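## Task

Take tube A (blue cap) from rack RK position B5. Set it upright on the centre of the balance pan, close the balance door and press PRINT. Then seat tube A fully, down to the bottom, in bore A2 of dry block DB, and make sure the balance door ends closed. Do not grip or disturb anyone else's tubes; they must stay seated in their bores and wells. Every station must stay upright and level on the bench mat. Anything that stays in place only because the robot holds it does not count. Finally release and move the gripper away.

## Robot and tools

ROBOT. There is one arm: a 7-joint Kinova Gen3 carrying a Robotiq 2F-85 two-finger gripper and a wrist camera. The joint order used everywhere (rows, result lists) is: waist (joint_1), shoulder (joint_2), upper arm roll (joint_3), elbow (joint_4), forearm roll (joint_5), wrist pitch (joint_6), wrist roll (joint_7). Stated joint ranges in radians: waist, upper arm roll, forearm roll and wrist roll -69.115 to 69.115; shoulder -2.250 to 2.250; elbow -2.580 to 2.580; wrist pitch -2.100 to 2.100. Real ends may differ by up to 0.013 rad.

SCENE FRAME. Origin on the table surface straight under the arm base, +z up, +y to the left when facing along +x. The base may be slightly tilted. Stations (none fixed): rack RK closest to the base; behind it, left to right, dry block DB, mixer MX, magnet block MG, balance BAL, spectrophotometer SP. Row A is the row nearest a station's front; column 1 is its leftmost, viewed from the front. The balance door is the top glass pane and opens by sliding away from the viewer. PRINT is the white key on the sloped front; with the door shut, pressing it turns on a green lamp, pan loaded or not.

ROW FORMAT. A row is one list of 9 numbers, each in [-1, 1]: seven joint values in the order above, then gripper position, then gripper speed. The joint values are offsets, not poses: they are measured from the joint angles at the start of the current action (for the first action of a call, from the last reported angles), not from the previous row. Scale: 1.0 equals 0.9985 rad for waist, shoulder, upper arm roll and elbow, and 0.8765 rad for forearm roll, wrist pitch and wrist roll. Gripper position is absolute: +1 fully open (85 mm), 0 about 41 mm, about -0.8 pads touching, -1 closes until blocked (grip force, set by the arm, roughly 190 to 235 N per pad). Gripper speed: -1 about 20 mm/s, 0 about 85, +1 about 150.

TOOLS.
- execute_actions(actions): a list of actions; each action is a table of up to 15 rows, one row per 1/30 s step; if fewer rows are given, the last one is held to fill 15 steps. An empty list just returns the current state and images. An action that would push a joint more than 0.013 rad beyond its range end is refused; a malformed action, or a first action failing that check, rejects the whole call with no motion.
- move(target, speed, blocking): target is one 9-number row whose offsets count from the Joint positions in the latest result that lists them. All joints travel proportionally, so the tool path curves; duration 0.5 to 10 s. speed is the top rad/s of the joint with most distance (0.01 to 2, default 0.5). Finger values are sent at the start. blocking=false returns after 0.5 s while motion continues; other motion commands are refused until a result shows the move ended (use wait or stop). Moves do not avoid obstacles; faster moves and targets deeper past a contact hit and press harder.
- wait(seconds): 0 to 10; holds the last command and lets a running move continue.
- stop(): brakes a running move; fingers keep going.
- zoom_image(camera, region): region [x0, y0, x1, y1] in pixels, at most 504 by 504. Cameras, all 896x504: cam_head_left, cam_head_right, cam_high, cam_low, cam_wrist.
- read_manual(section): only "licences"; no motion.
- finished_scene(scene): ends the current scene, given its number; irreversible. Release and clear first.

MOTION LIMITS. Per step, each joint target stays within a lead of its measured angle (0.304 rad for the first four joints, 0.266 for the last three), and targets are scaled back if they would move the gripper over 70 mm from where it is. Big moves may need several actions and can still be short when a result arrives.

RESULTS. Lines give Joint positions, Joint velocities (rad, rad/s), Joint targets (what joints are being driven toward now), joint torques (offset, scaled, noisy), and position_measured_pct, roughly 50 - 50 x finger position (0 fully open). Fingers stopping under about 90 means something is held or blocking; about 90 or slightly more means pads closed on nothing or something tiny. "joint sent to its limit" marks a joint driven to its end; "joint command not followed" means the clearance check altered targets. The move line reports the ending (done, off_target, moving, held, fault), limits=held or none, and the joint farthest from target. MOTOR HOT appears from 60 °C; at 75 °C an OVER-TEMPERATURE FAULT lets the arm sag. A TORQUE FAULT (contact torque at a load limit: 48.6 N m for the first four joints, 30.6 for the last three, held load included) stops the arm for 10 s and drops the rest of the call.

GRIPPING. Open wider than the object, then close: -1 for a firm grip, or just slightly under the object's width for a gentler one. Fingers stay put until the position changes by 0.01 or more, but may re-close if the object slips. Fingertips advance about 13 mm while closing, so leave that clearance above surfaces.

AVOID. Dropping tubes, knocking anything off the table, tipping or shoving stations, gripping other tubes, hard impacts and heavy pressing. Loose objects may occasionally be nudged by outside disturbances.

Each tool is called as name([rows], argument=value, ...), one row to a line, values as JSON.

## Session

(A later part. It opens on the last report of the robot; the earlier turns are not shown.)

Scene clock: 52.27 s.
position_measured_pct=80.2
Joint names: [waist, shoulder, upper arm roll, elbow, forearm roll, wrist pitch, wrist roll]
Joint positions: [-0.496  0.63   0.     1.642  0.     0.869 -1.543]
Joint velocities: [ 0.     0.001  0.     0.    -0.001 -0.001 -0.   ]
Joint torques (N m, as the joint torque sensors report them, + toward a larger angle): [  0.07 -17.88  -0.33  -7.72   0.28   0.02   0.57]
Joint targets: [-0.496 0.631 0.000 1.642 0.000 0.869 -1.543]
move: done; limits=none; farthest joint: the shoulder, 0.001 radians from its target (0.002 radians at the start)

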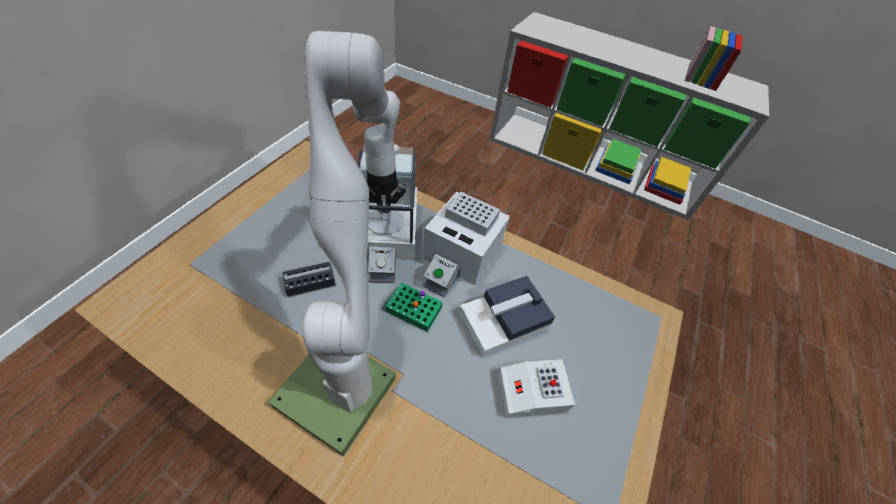

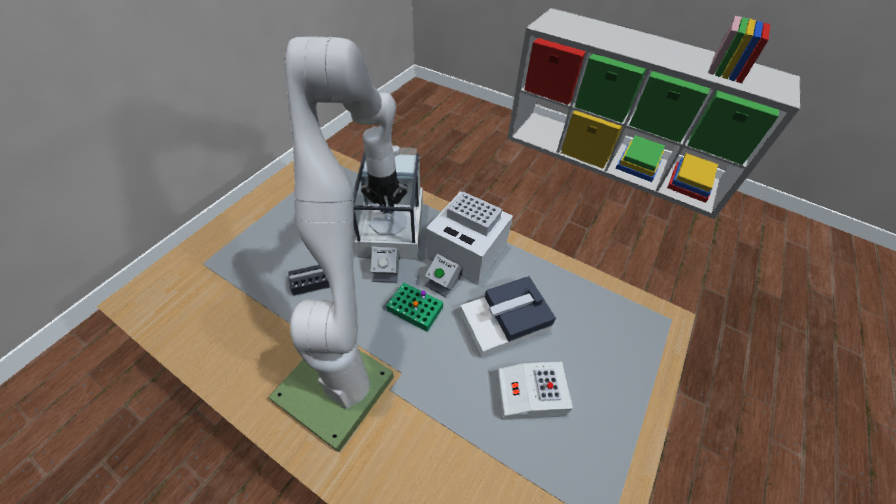

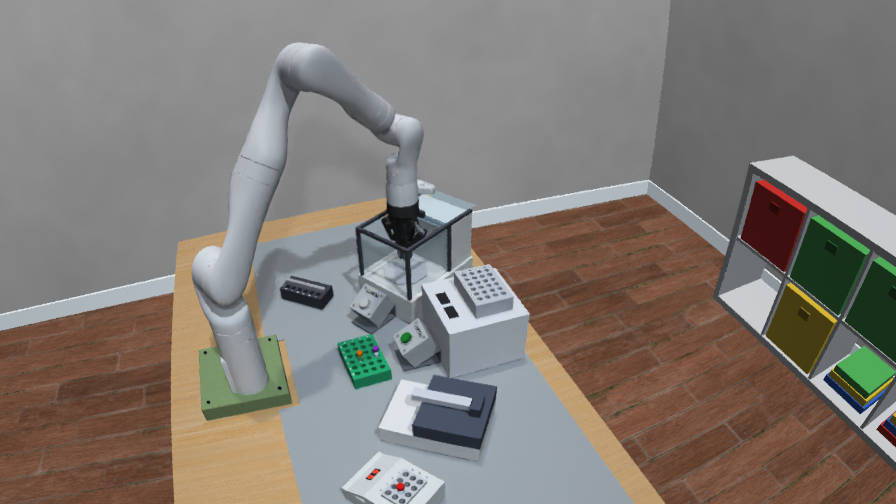

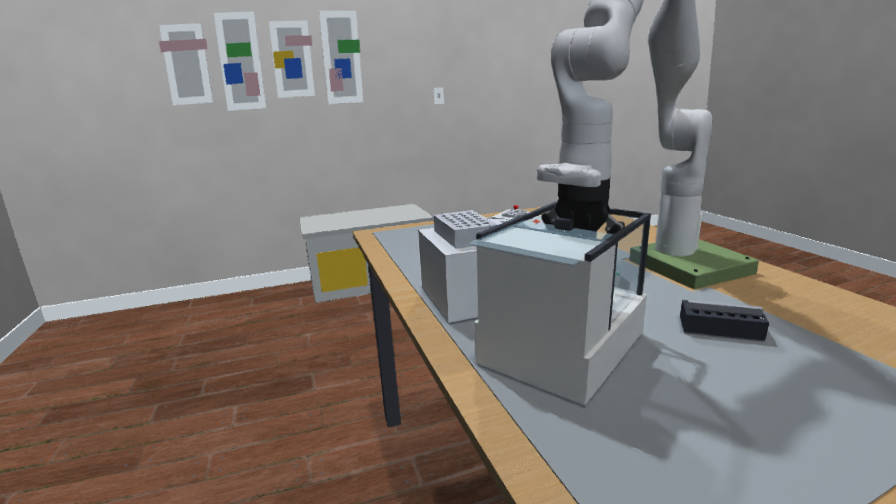

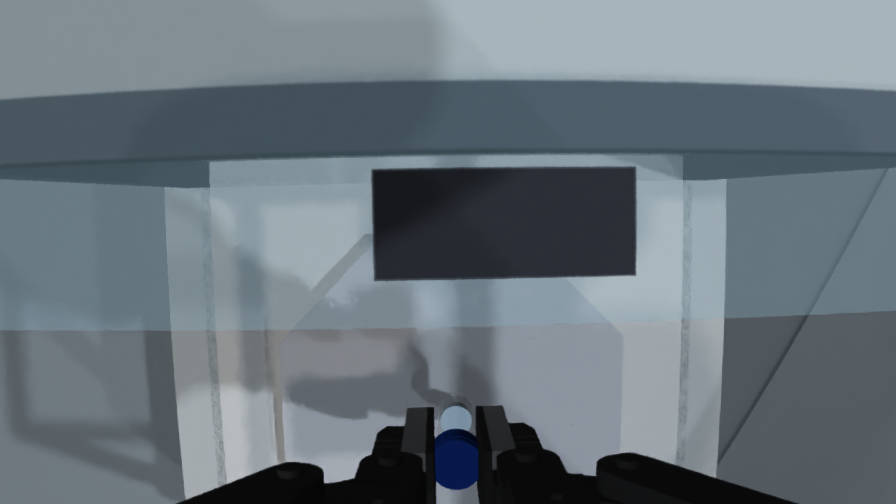

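wait(seconds=0)

Scene clock: 52.40 s.
position_measured_pct=80.2
Joint names: [waist, shoulder, upper arm roll, elbow, forearm roll, wrist pitch, wrist roll]
Joint positions: [-0.496  0.63   0.     1.642  0.     0.869 -1.543]
Joint velocities: [ 0.002  0.     0.    -0.     0.001 -0.001  0.   ]
Joint torques (N m, as the joint torque sensors report them, + toward a larger angle): [ -0.23 -18.16   0.04  -7.75   0.28   0.31   0.52]
Joint targets: [-0.496 0.631 0.000 1.642 0.000 0.869 -1.543]

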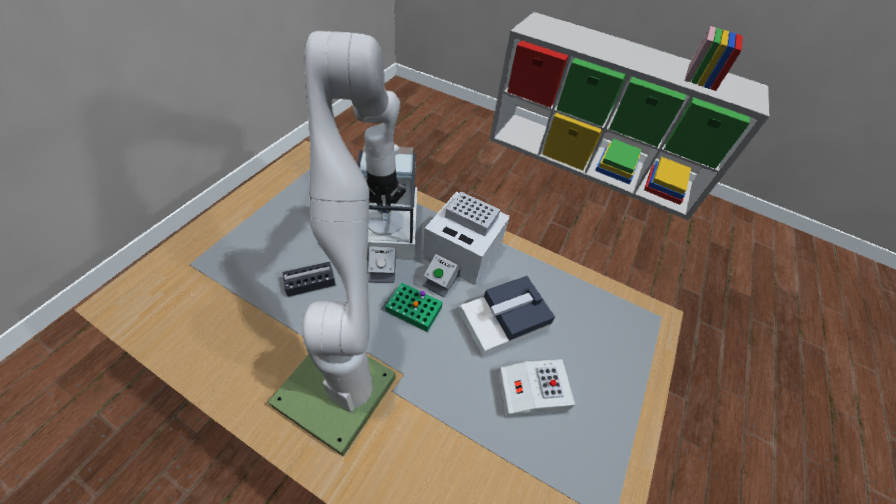

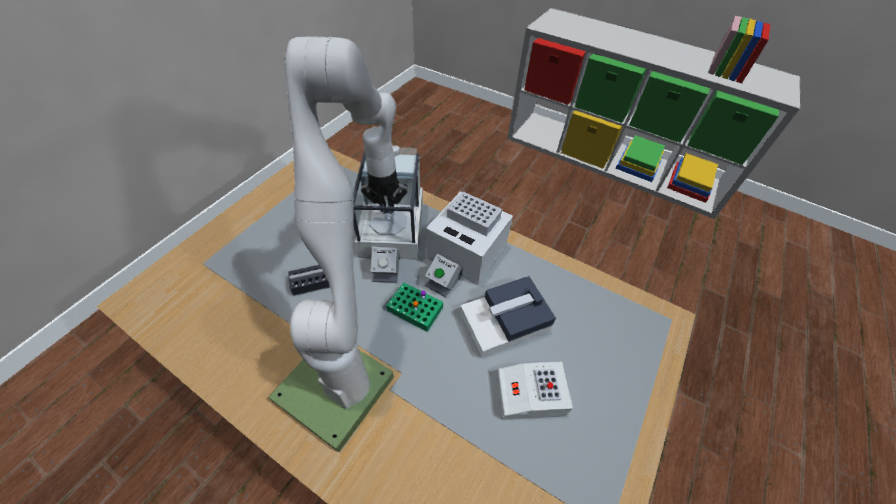

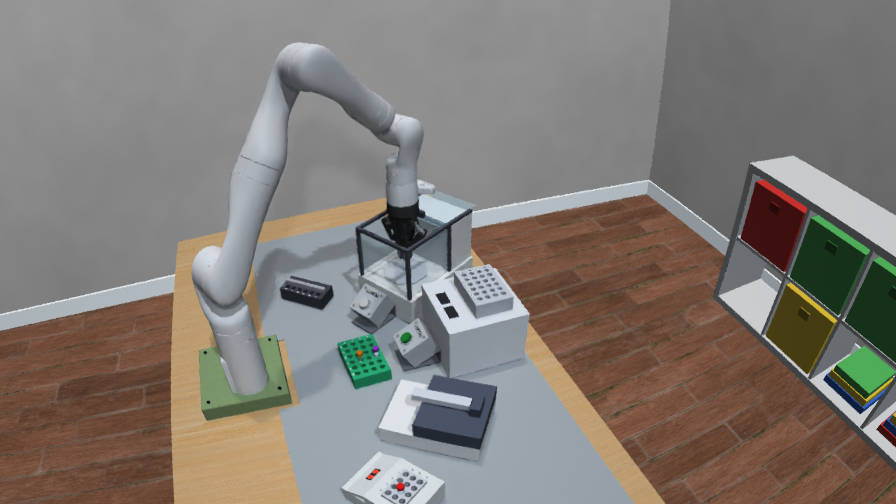

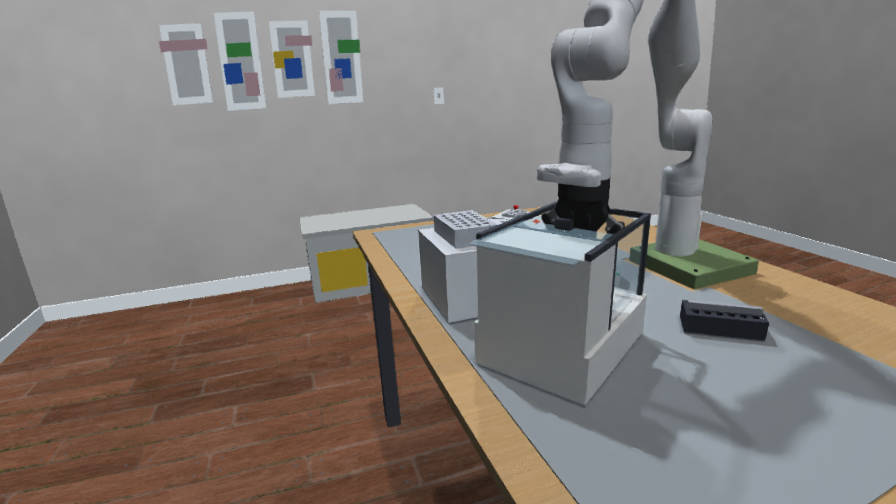

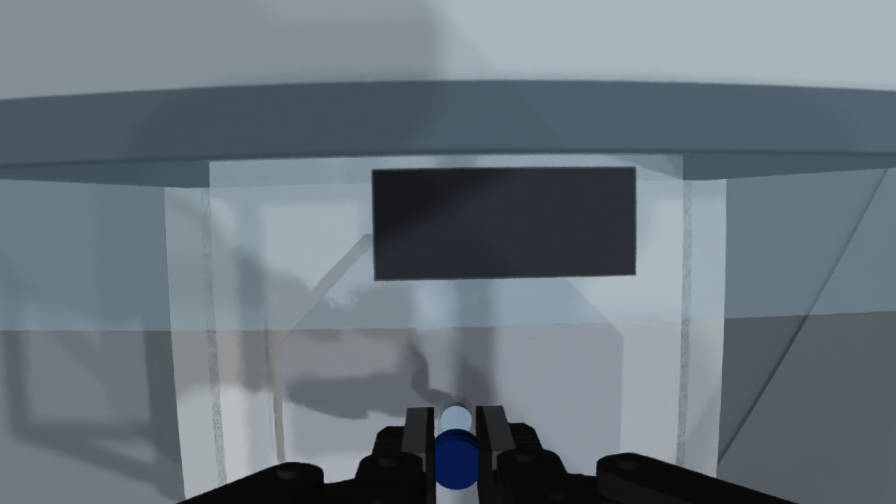

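move(target=[0,0.0018,0,0.0011,0,-0.003,0,-0.64,-0.5], speed=0.02)

Scene clock: 53.33 s.
position_measured_pct=80.2
Joint names: [waist, shoulder, upper arm roll, elbow, forearm roll, wrist pitch, wrist roll]
Joint positions: [-0.496  0.63   0.     1.642  0.     0.867 -1.543]
Joint velocities: [ 0.001  0.    -0.     0.     0.001  0.    -0.   ]
Joint torques (N m, as the joint torque sensors report them, + toward a larger angle): [ -0.17 -17.51  -0.64  -7.25   0.33  -0.07   0.51]
Joint targets: [-0.496 0.631 0.000 1.643 0.000 0.866 -1.543]
move: done; limits=none; farthest joint: the shoulder, 0.002 radians from its target (0.002 radians at the start)

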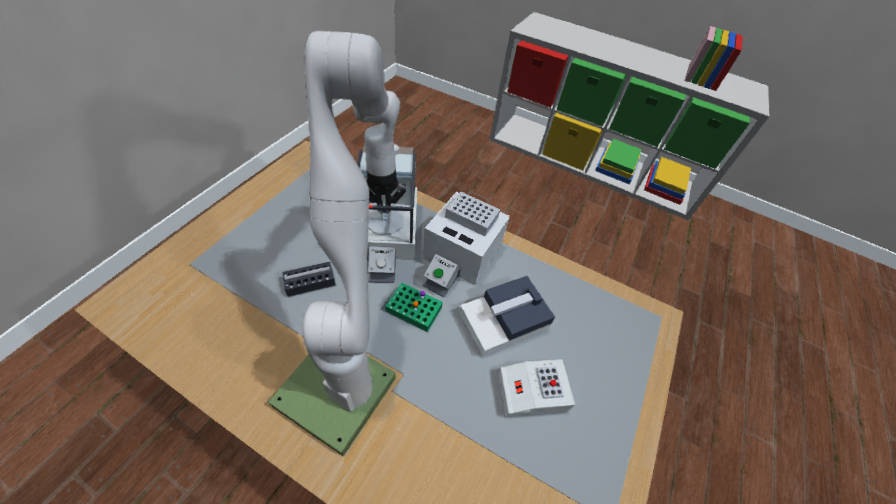

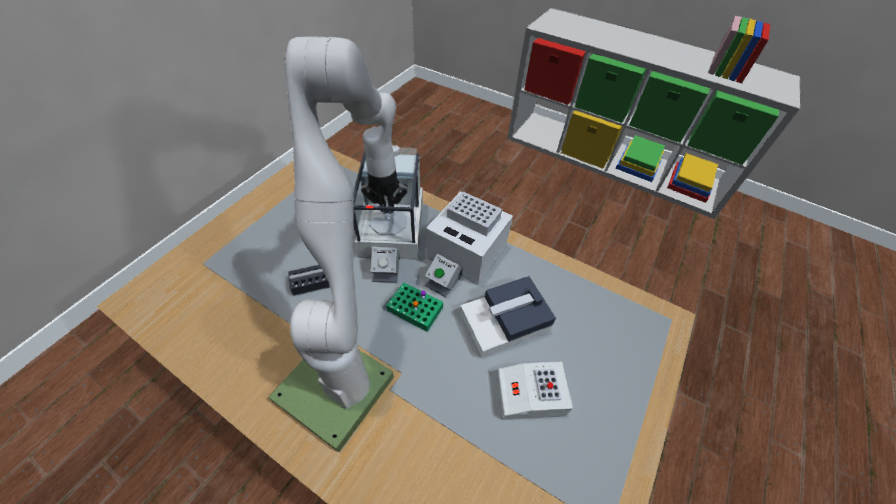

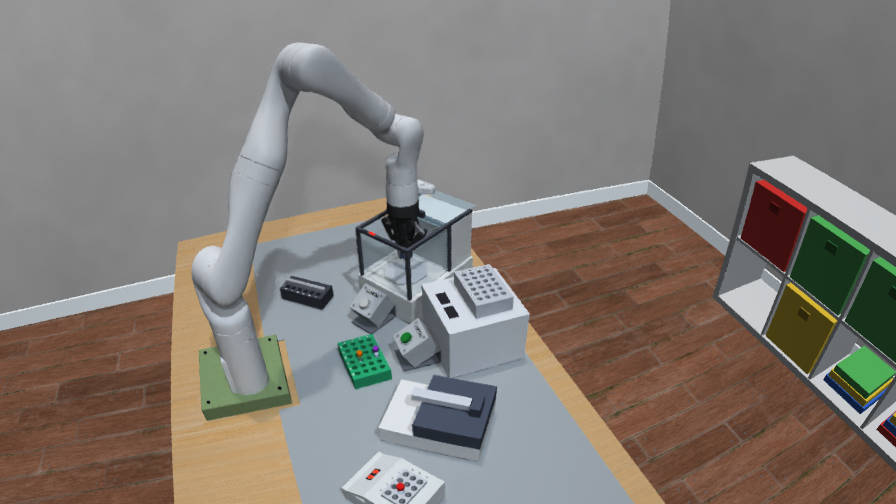

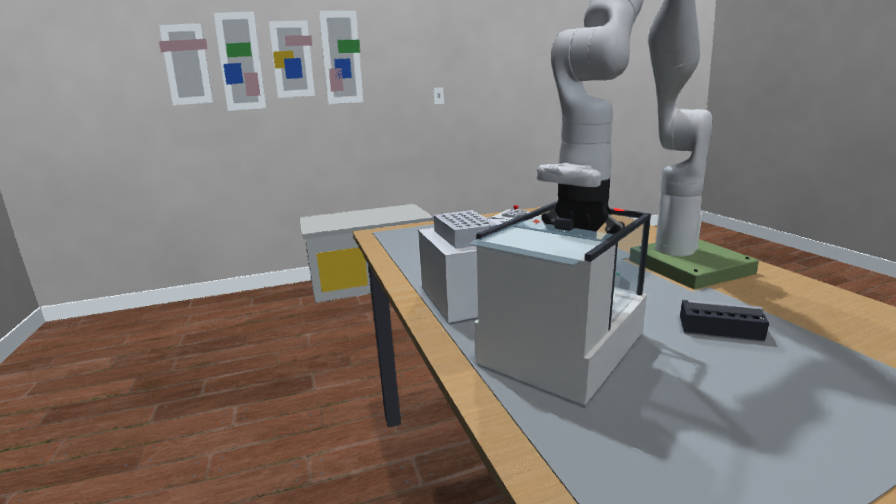

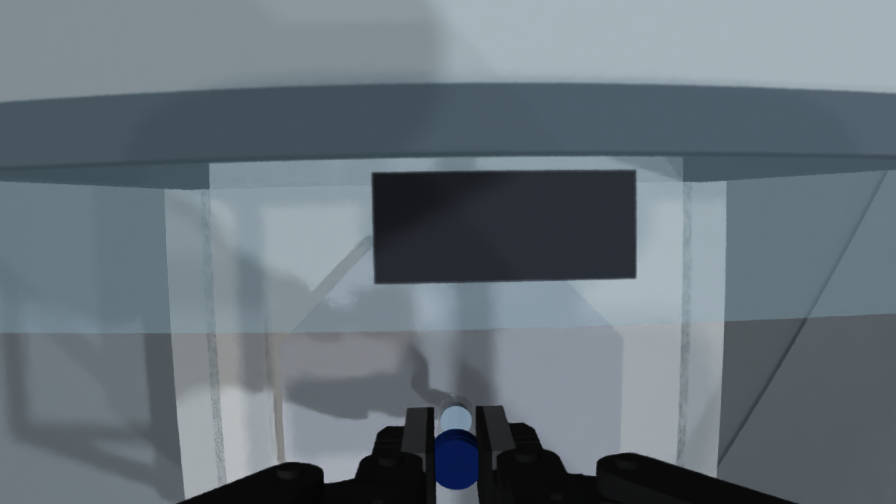

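The tube is on the pan (the red lamp shows load). Easing off and releasing.

execute_actions([
  [[0,-0.0006,0,-0.0004,0,0.001,0,-0.64,-0.8],[0,-0.0008,0,-0.0005,0,0.0015,0,-0.64,-0.8],[0,-0.001,0,-0.0006,0,0.002,0,-0.64,-0.8],[0,-0.001,0,-0.0006,0,0.002,0,-0.64,-0.8],[0,-0.001,0,-0.0006,0,0.002,0,-0.64,-0.8],[0,-0.001,0,-0.0006,0,0.002,0,-0.44,-0.8]],
  [[0,0,0,0,0,0,0,-0.44,-0.8]],
])

Scene clock: 54.73 s.
position_measured_pct=72.2
Joint names: [waist, shoulder, upper arm roll, elbow, forearm roll, wrist pitch, wrist roll]
Joint positions: [-0.496  0.629  0.     1.641  0.     0.868 -1.543]
Joint velocities: [ 0.001 -0.001  0.001  0.001  0.001  0.     0.   ]
Joint torques (N m, as the joint torque sensors report them, + toward a larger angle): [ -0.27 -18.78  -0.14  -7.86   0.23   0.3    0.63]
Joint targets: [-0.496 0.629 0.000 1.641 0.000 0.868 -1.543]

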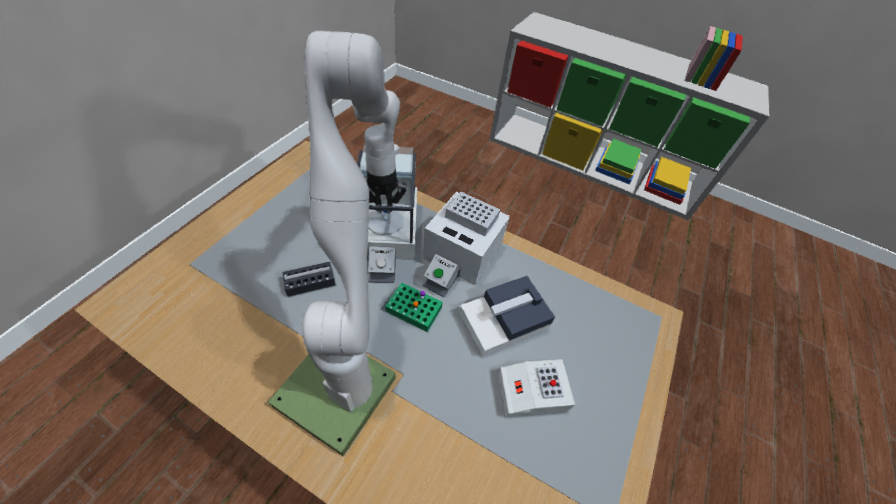

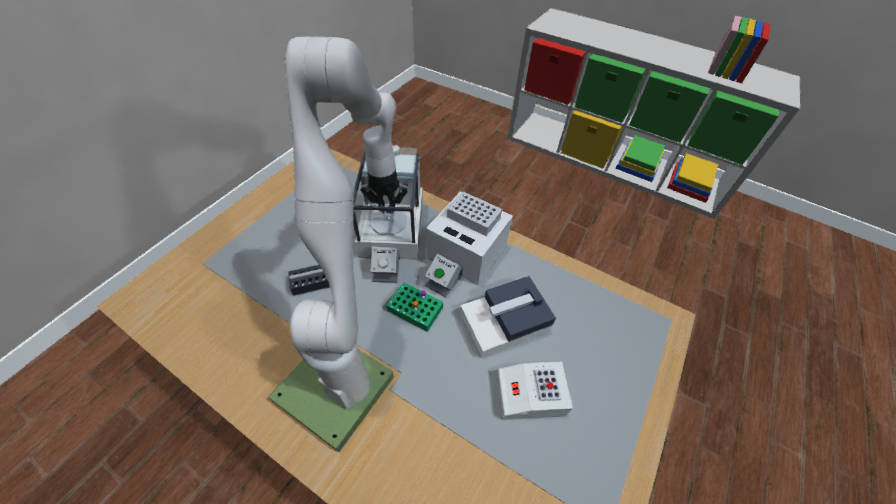

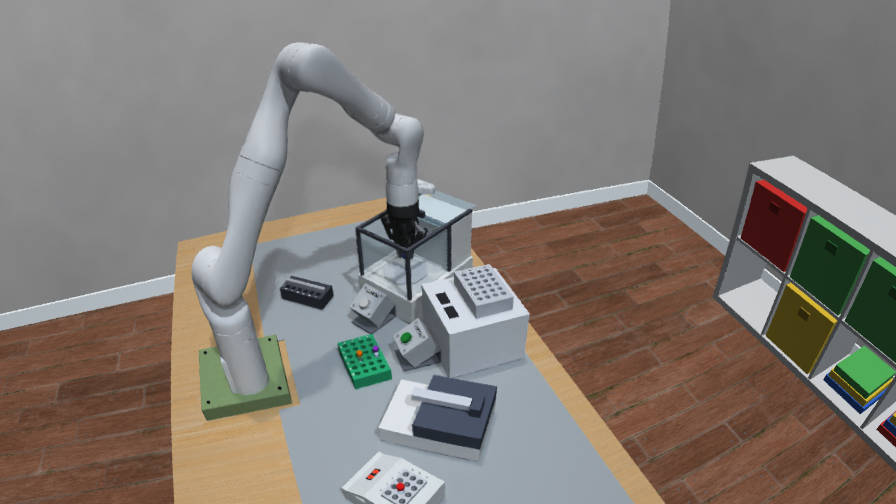

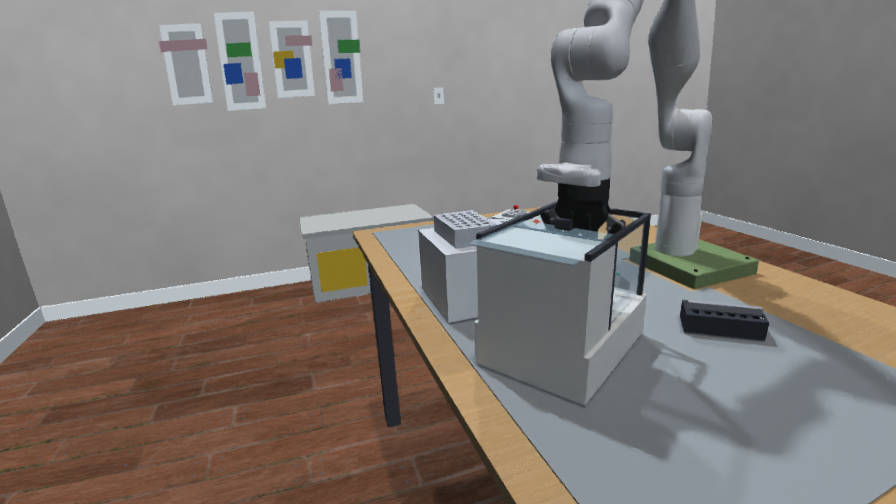

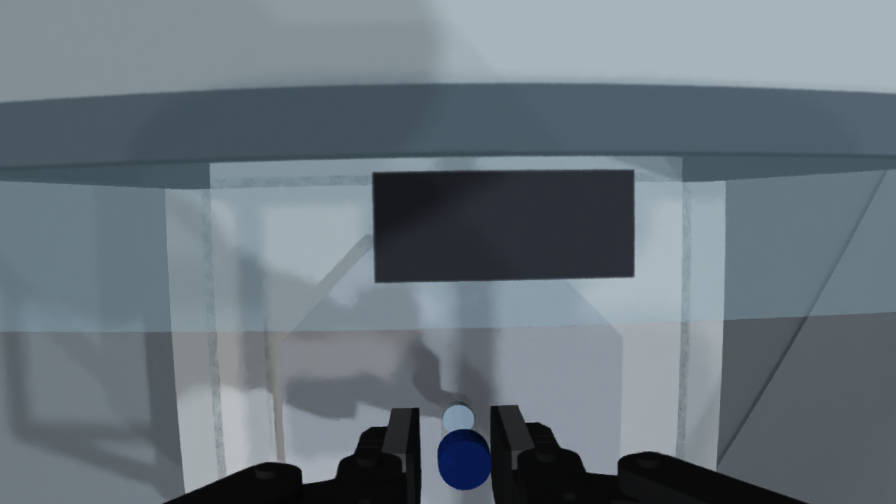

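move(target=[0.003,-0.080,0,-0.0718,0,0.177,0.003,-0.44,-0.5], speed=0.3)

move(target=[-0.0014,-0.0166,0,-0.1932,0,0.239,-0.0015,-0.78,0], speed=0.5)

Scene clock: 56.87 s.
position_measured_pct=72.2
Joint names: [waist, shoulder, upper arm roll, elbow, forearm roll, wrist pitch, wrist roll]
Joint positions: [-0.493  0.549  0.     1.57   0.     1.023 -1.541]
Joint velocities: [ 0.001 -0.003 -0.     0.    -0.001  0.001  0.   ]
Joint torques (N m, as the joint torque sensors report them, + toward a larger angle): [ -0.14 -18.23  -0.04  -8.36   0.14  -0.05   0.64]
Joint targets: [-0.493 0.549 0.000 1.570 0.000 1.023 -1.541]
move: done; limits=none; farthest joint: the waist, 0.000 radians from its target (0.003 radians at the start)

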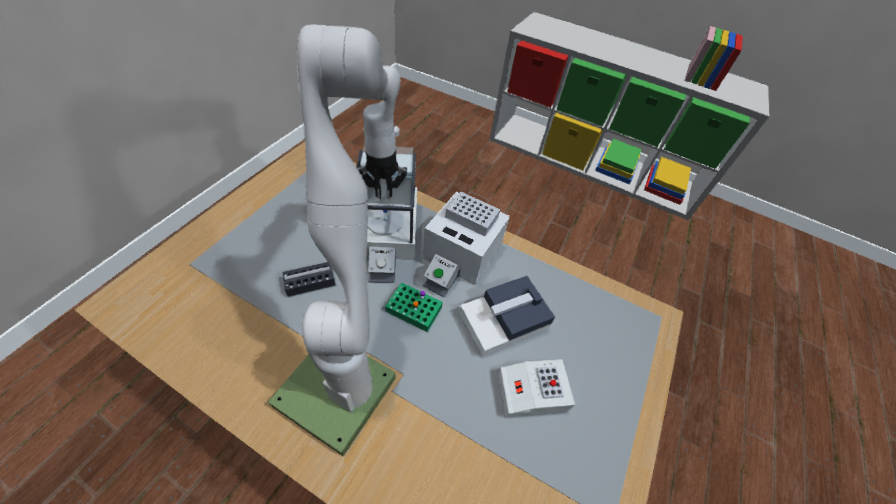

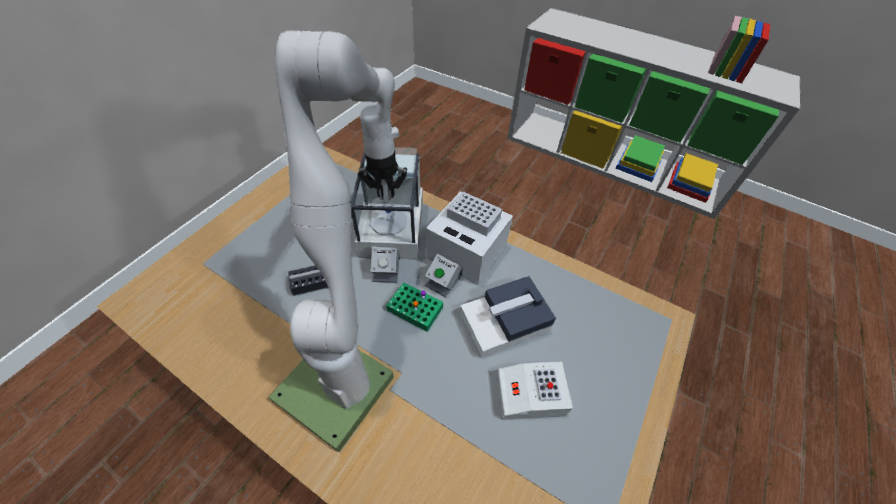

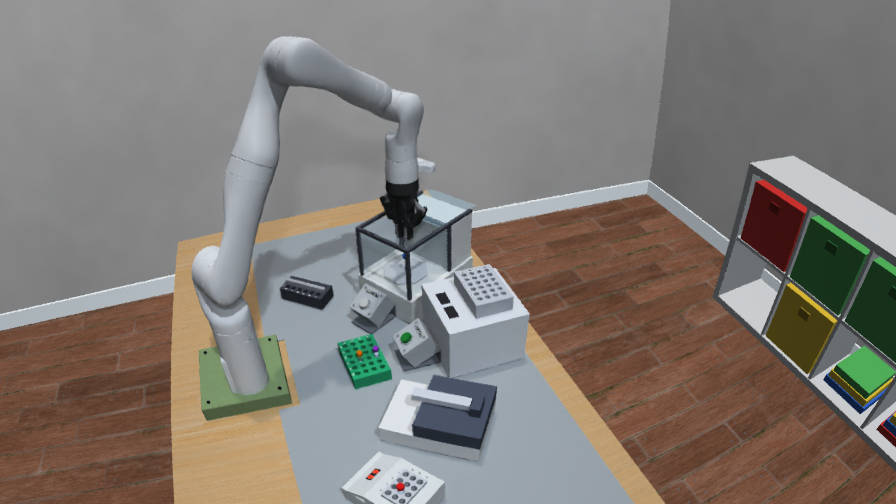

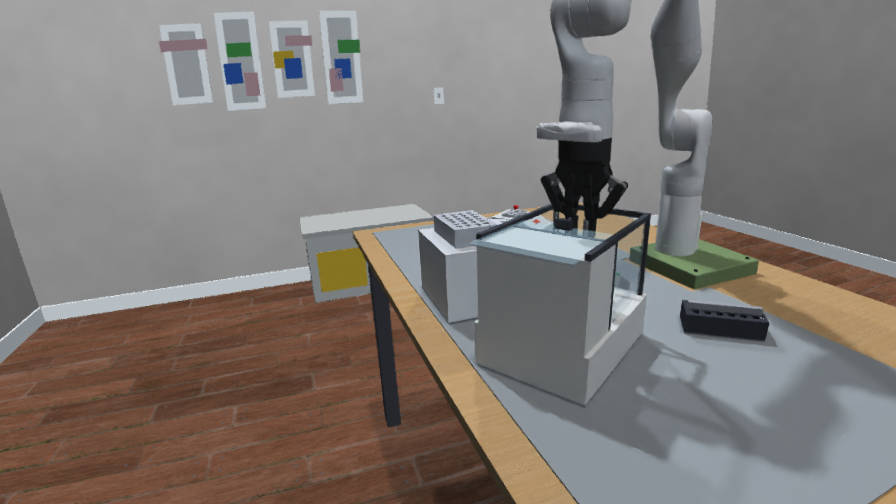

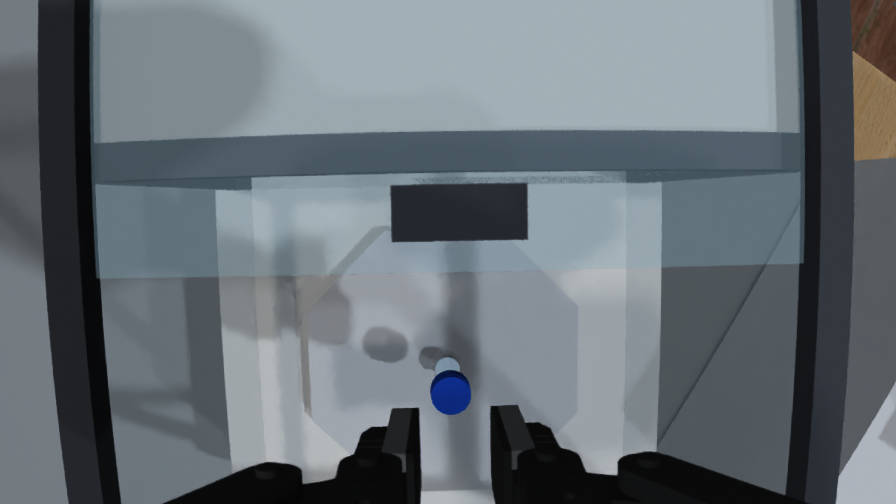

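Scene clock: 57.70 s.
position_measured_pct=88.9
Joint names: [waist, shoulder, upper arm roll, elbow, forearm roll, wrist pitch, wrist roll]
Joint positions: [-0.495  0.532  0.     1.377  0.     1.233 -1.542]
Joint velocities: [ 0.001  0.001 -0.    -0.    -0.001  0.001 -0.   ]
Joint torques (N m, as the joint torque sensors report them, + toward a larger angle): [ -0.46 -18.5   -0.8   -9.61   0.2    0.48   0.55]
Joint targets: [-0.495 0.532 0.000 1.377 0.000 1.233 -1.542]
move: done; limits=none; farthest joint: the waist, 0.000 radians from its target (0.001 radians at the start)

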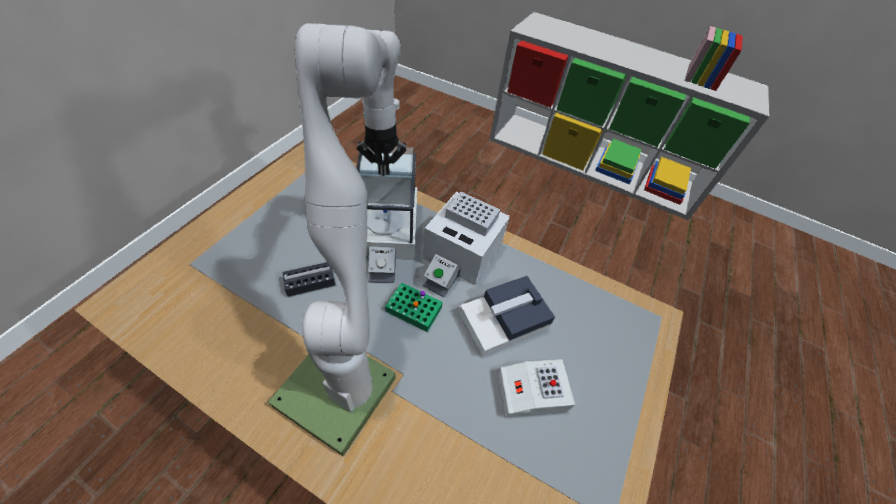

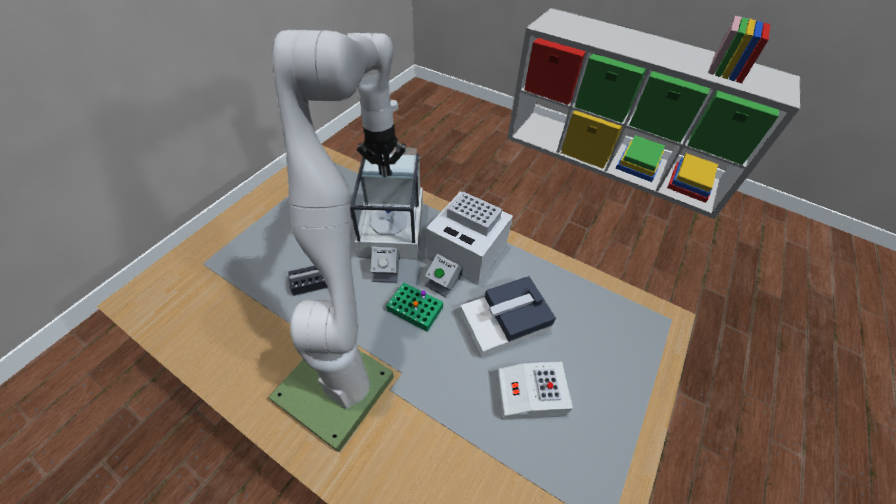

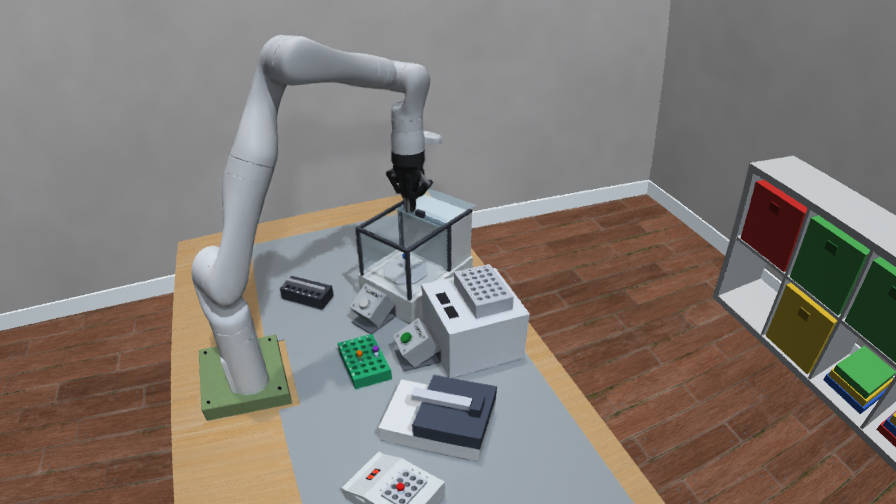

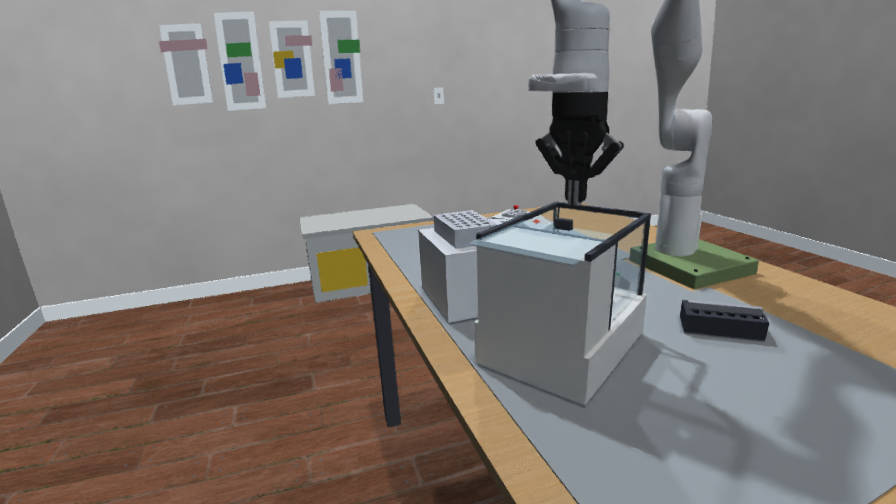

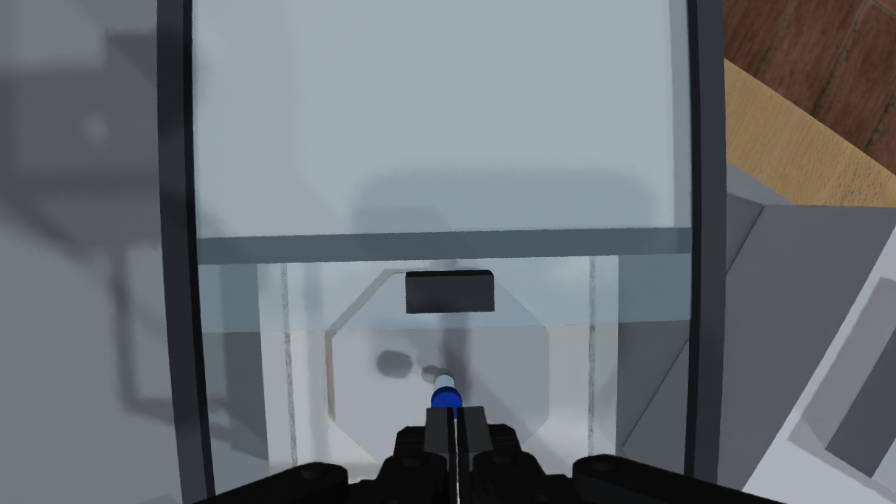

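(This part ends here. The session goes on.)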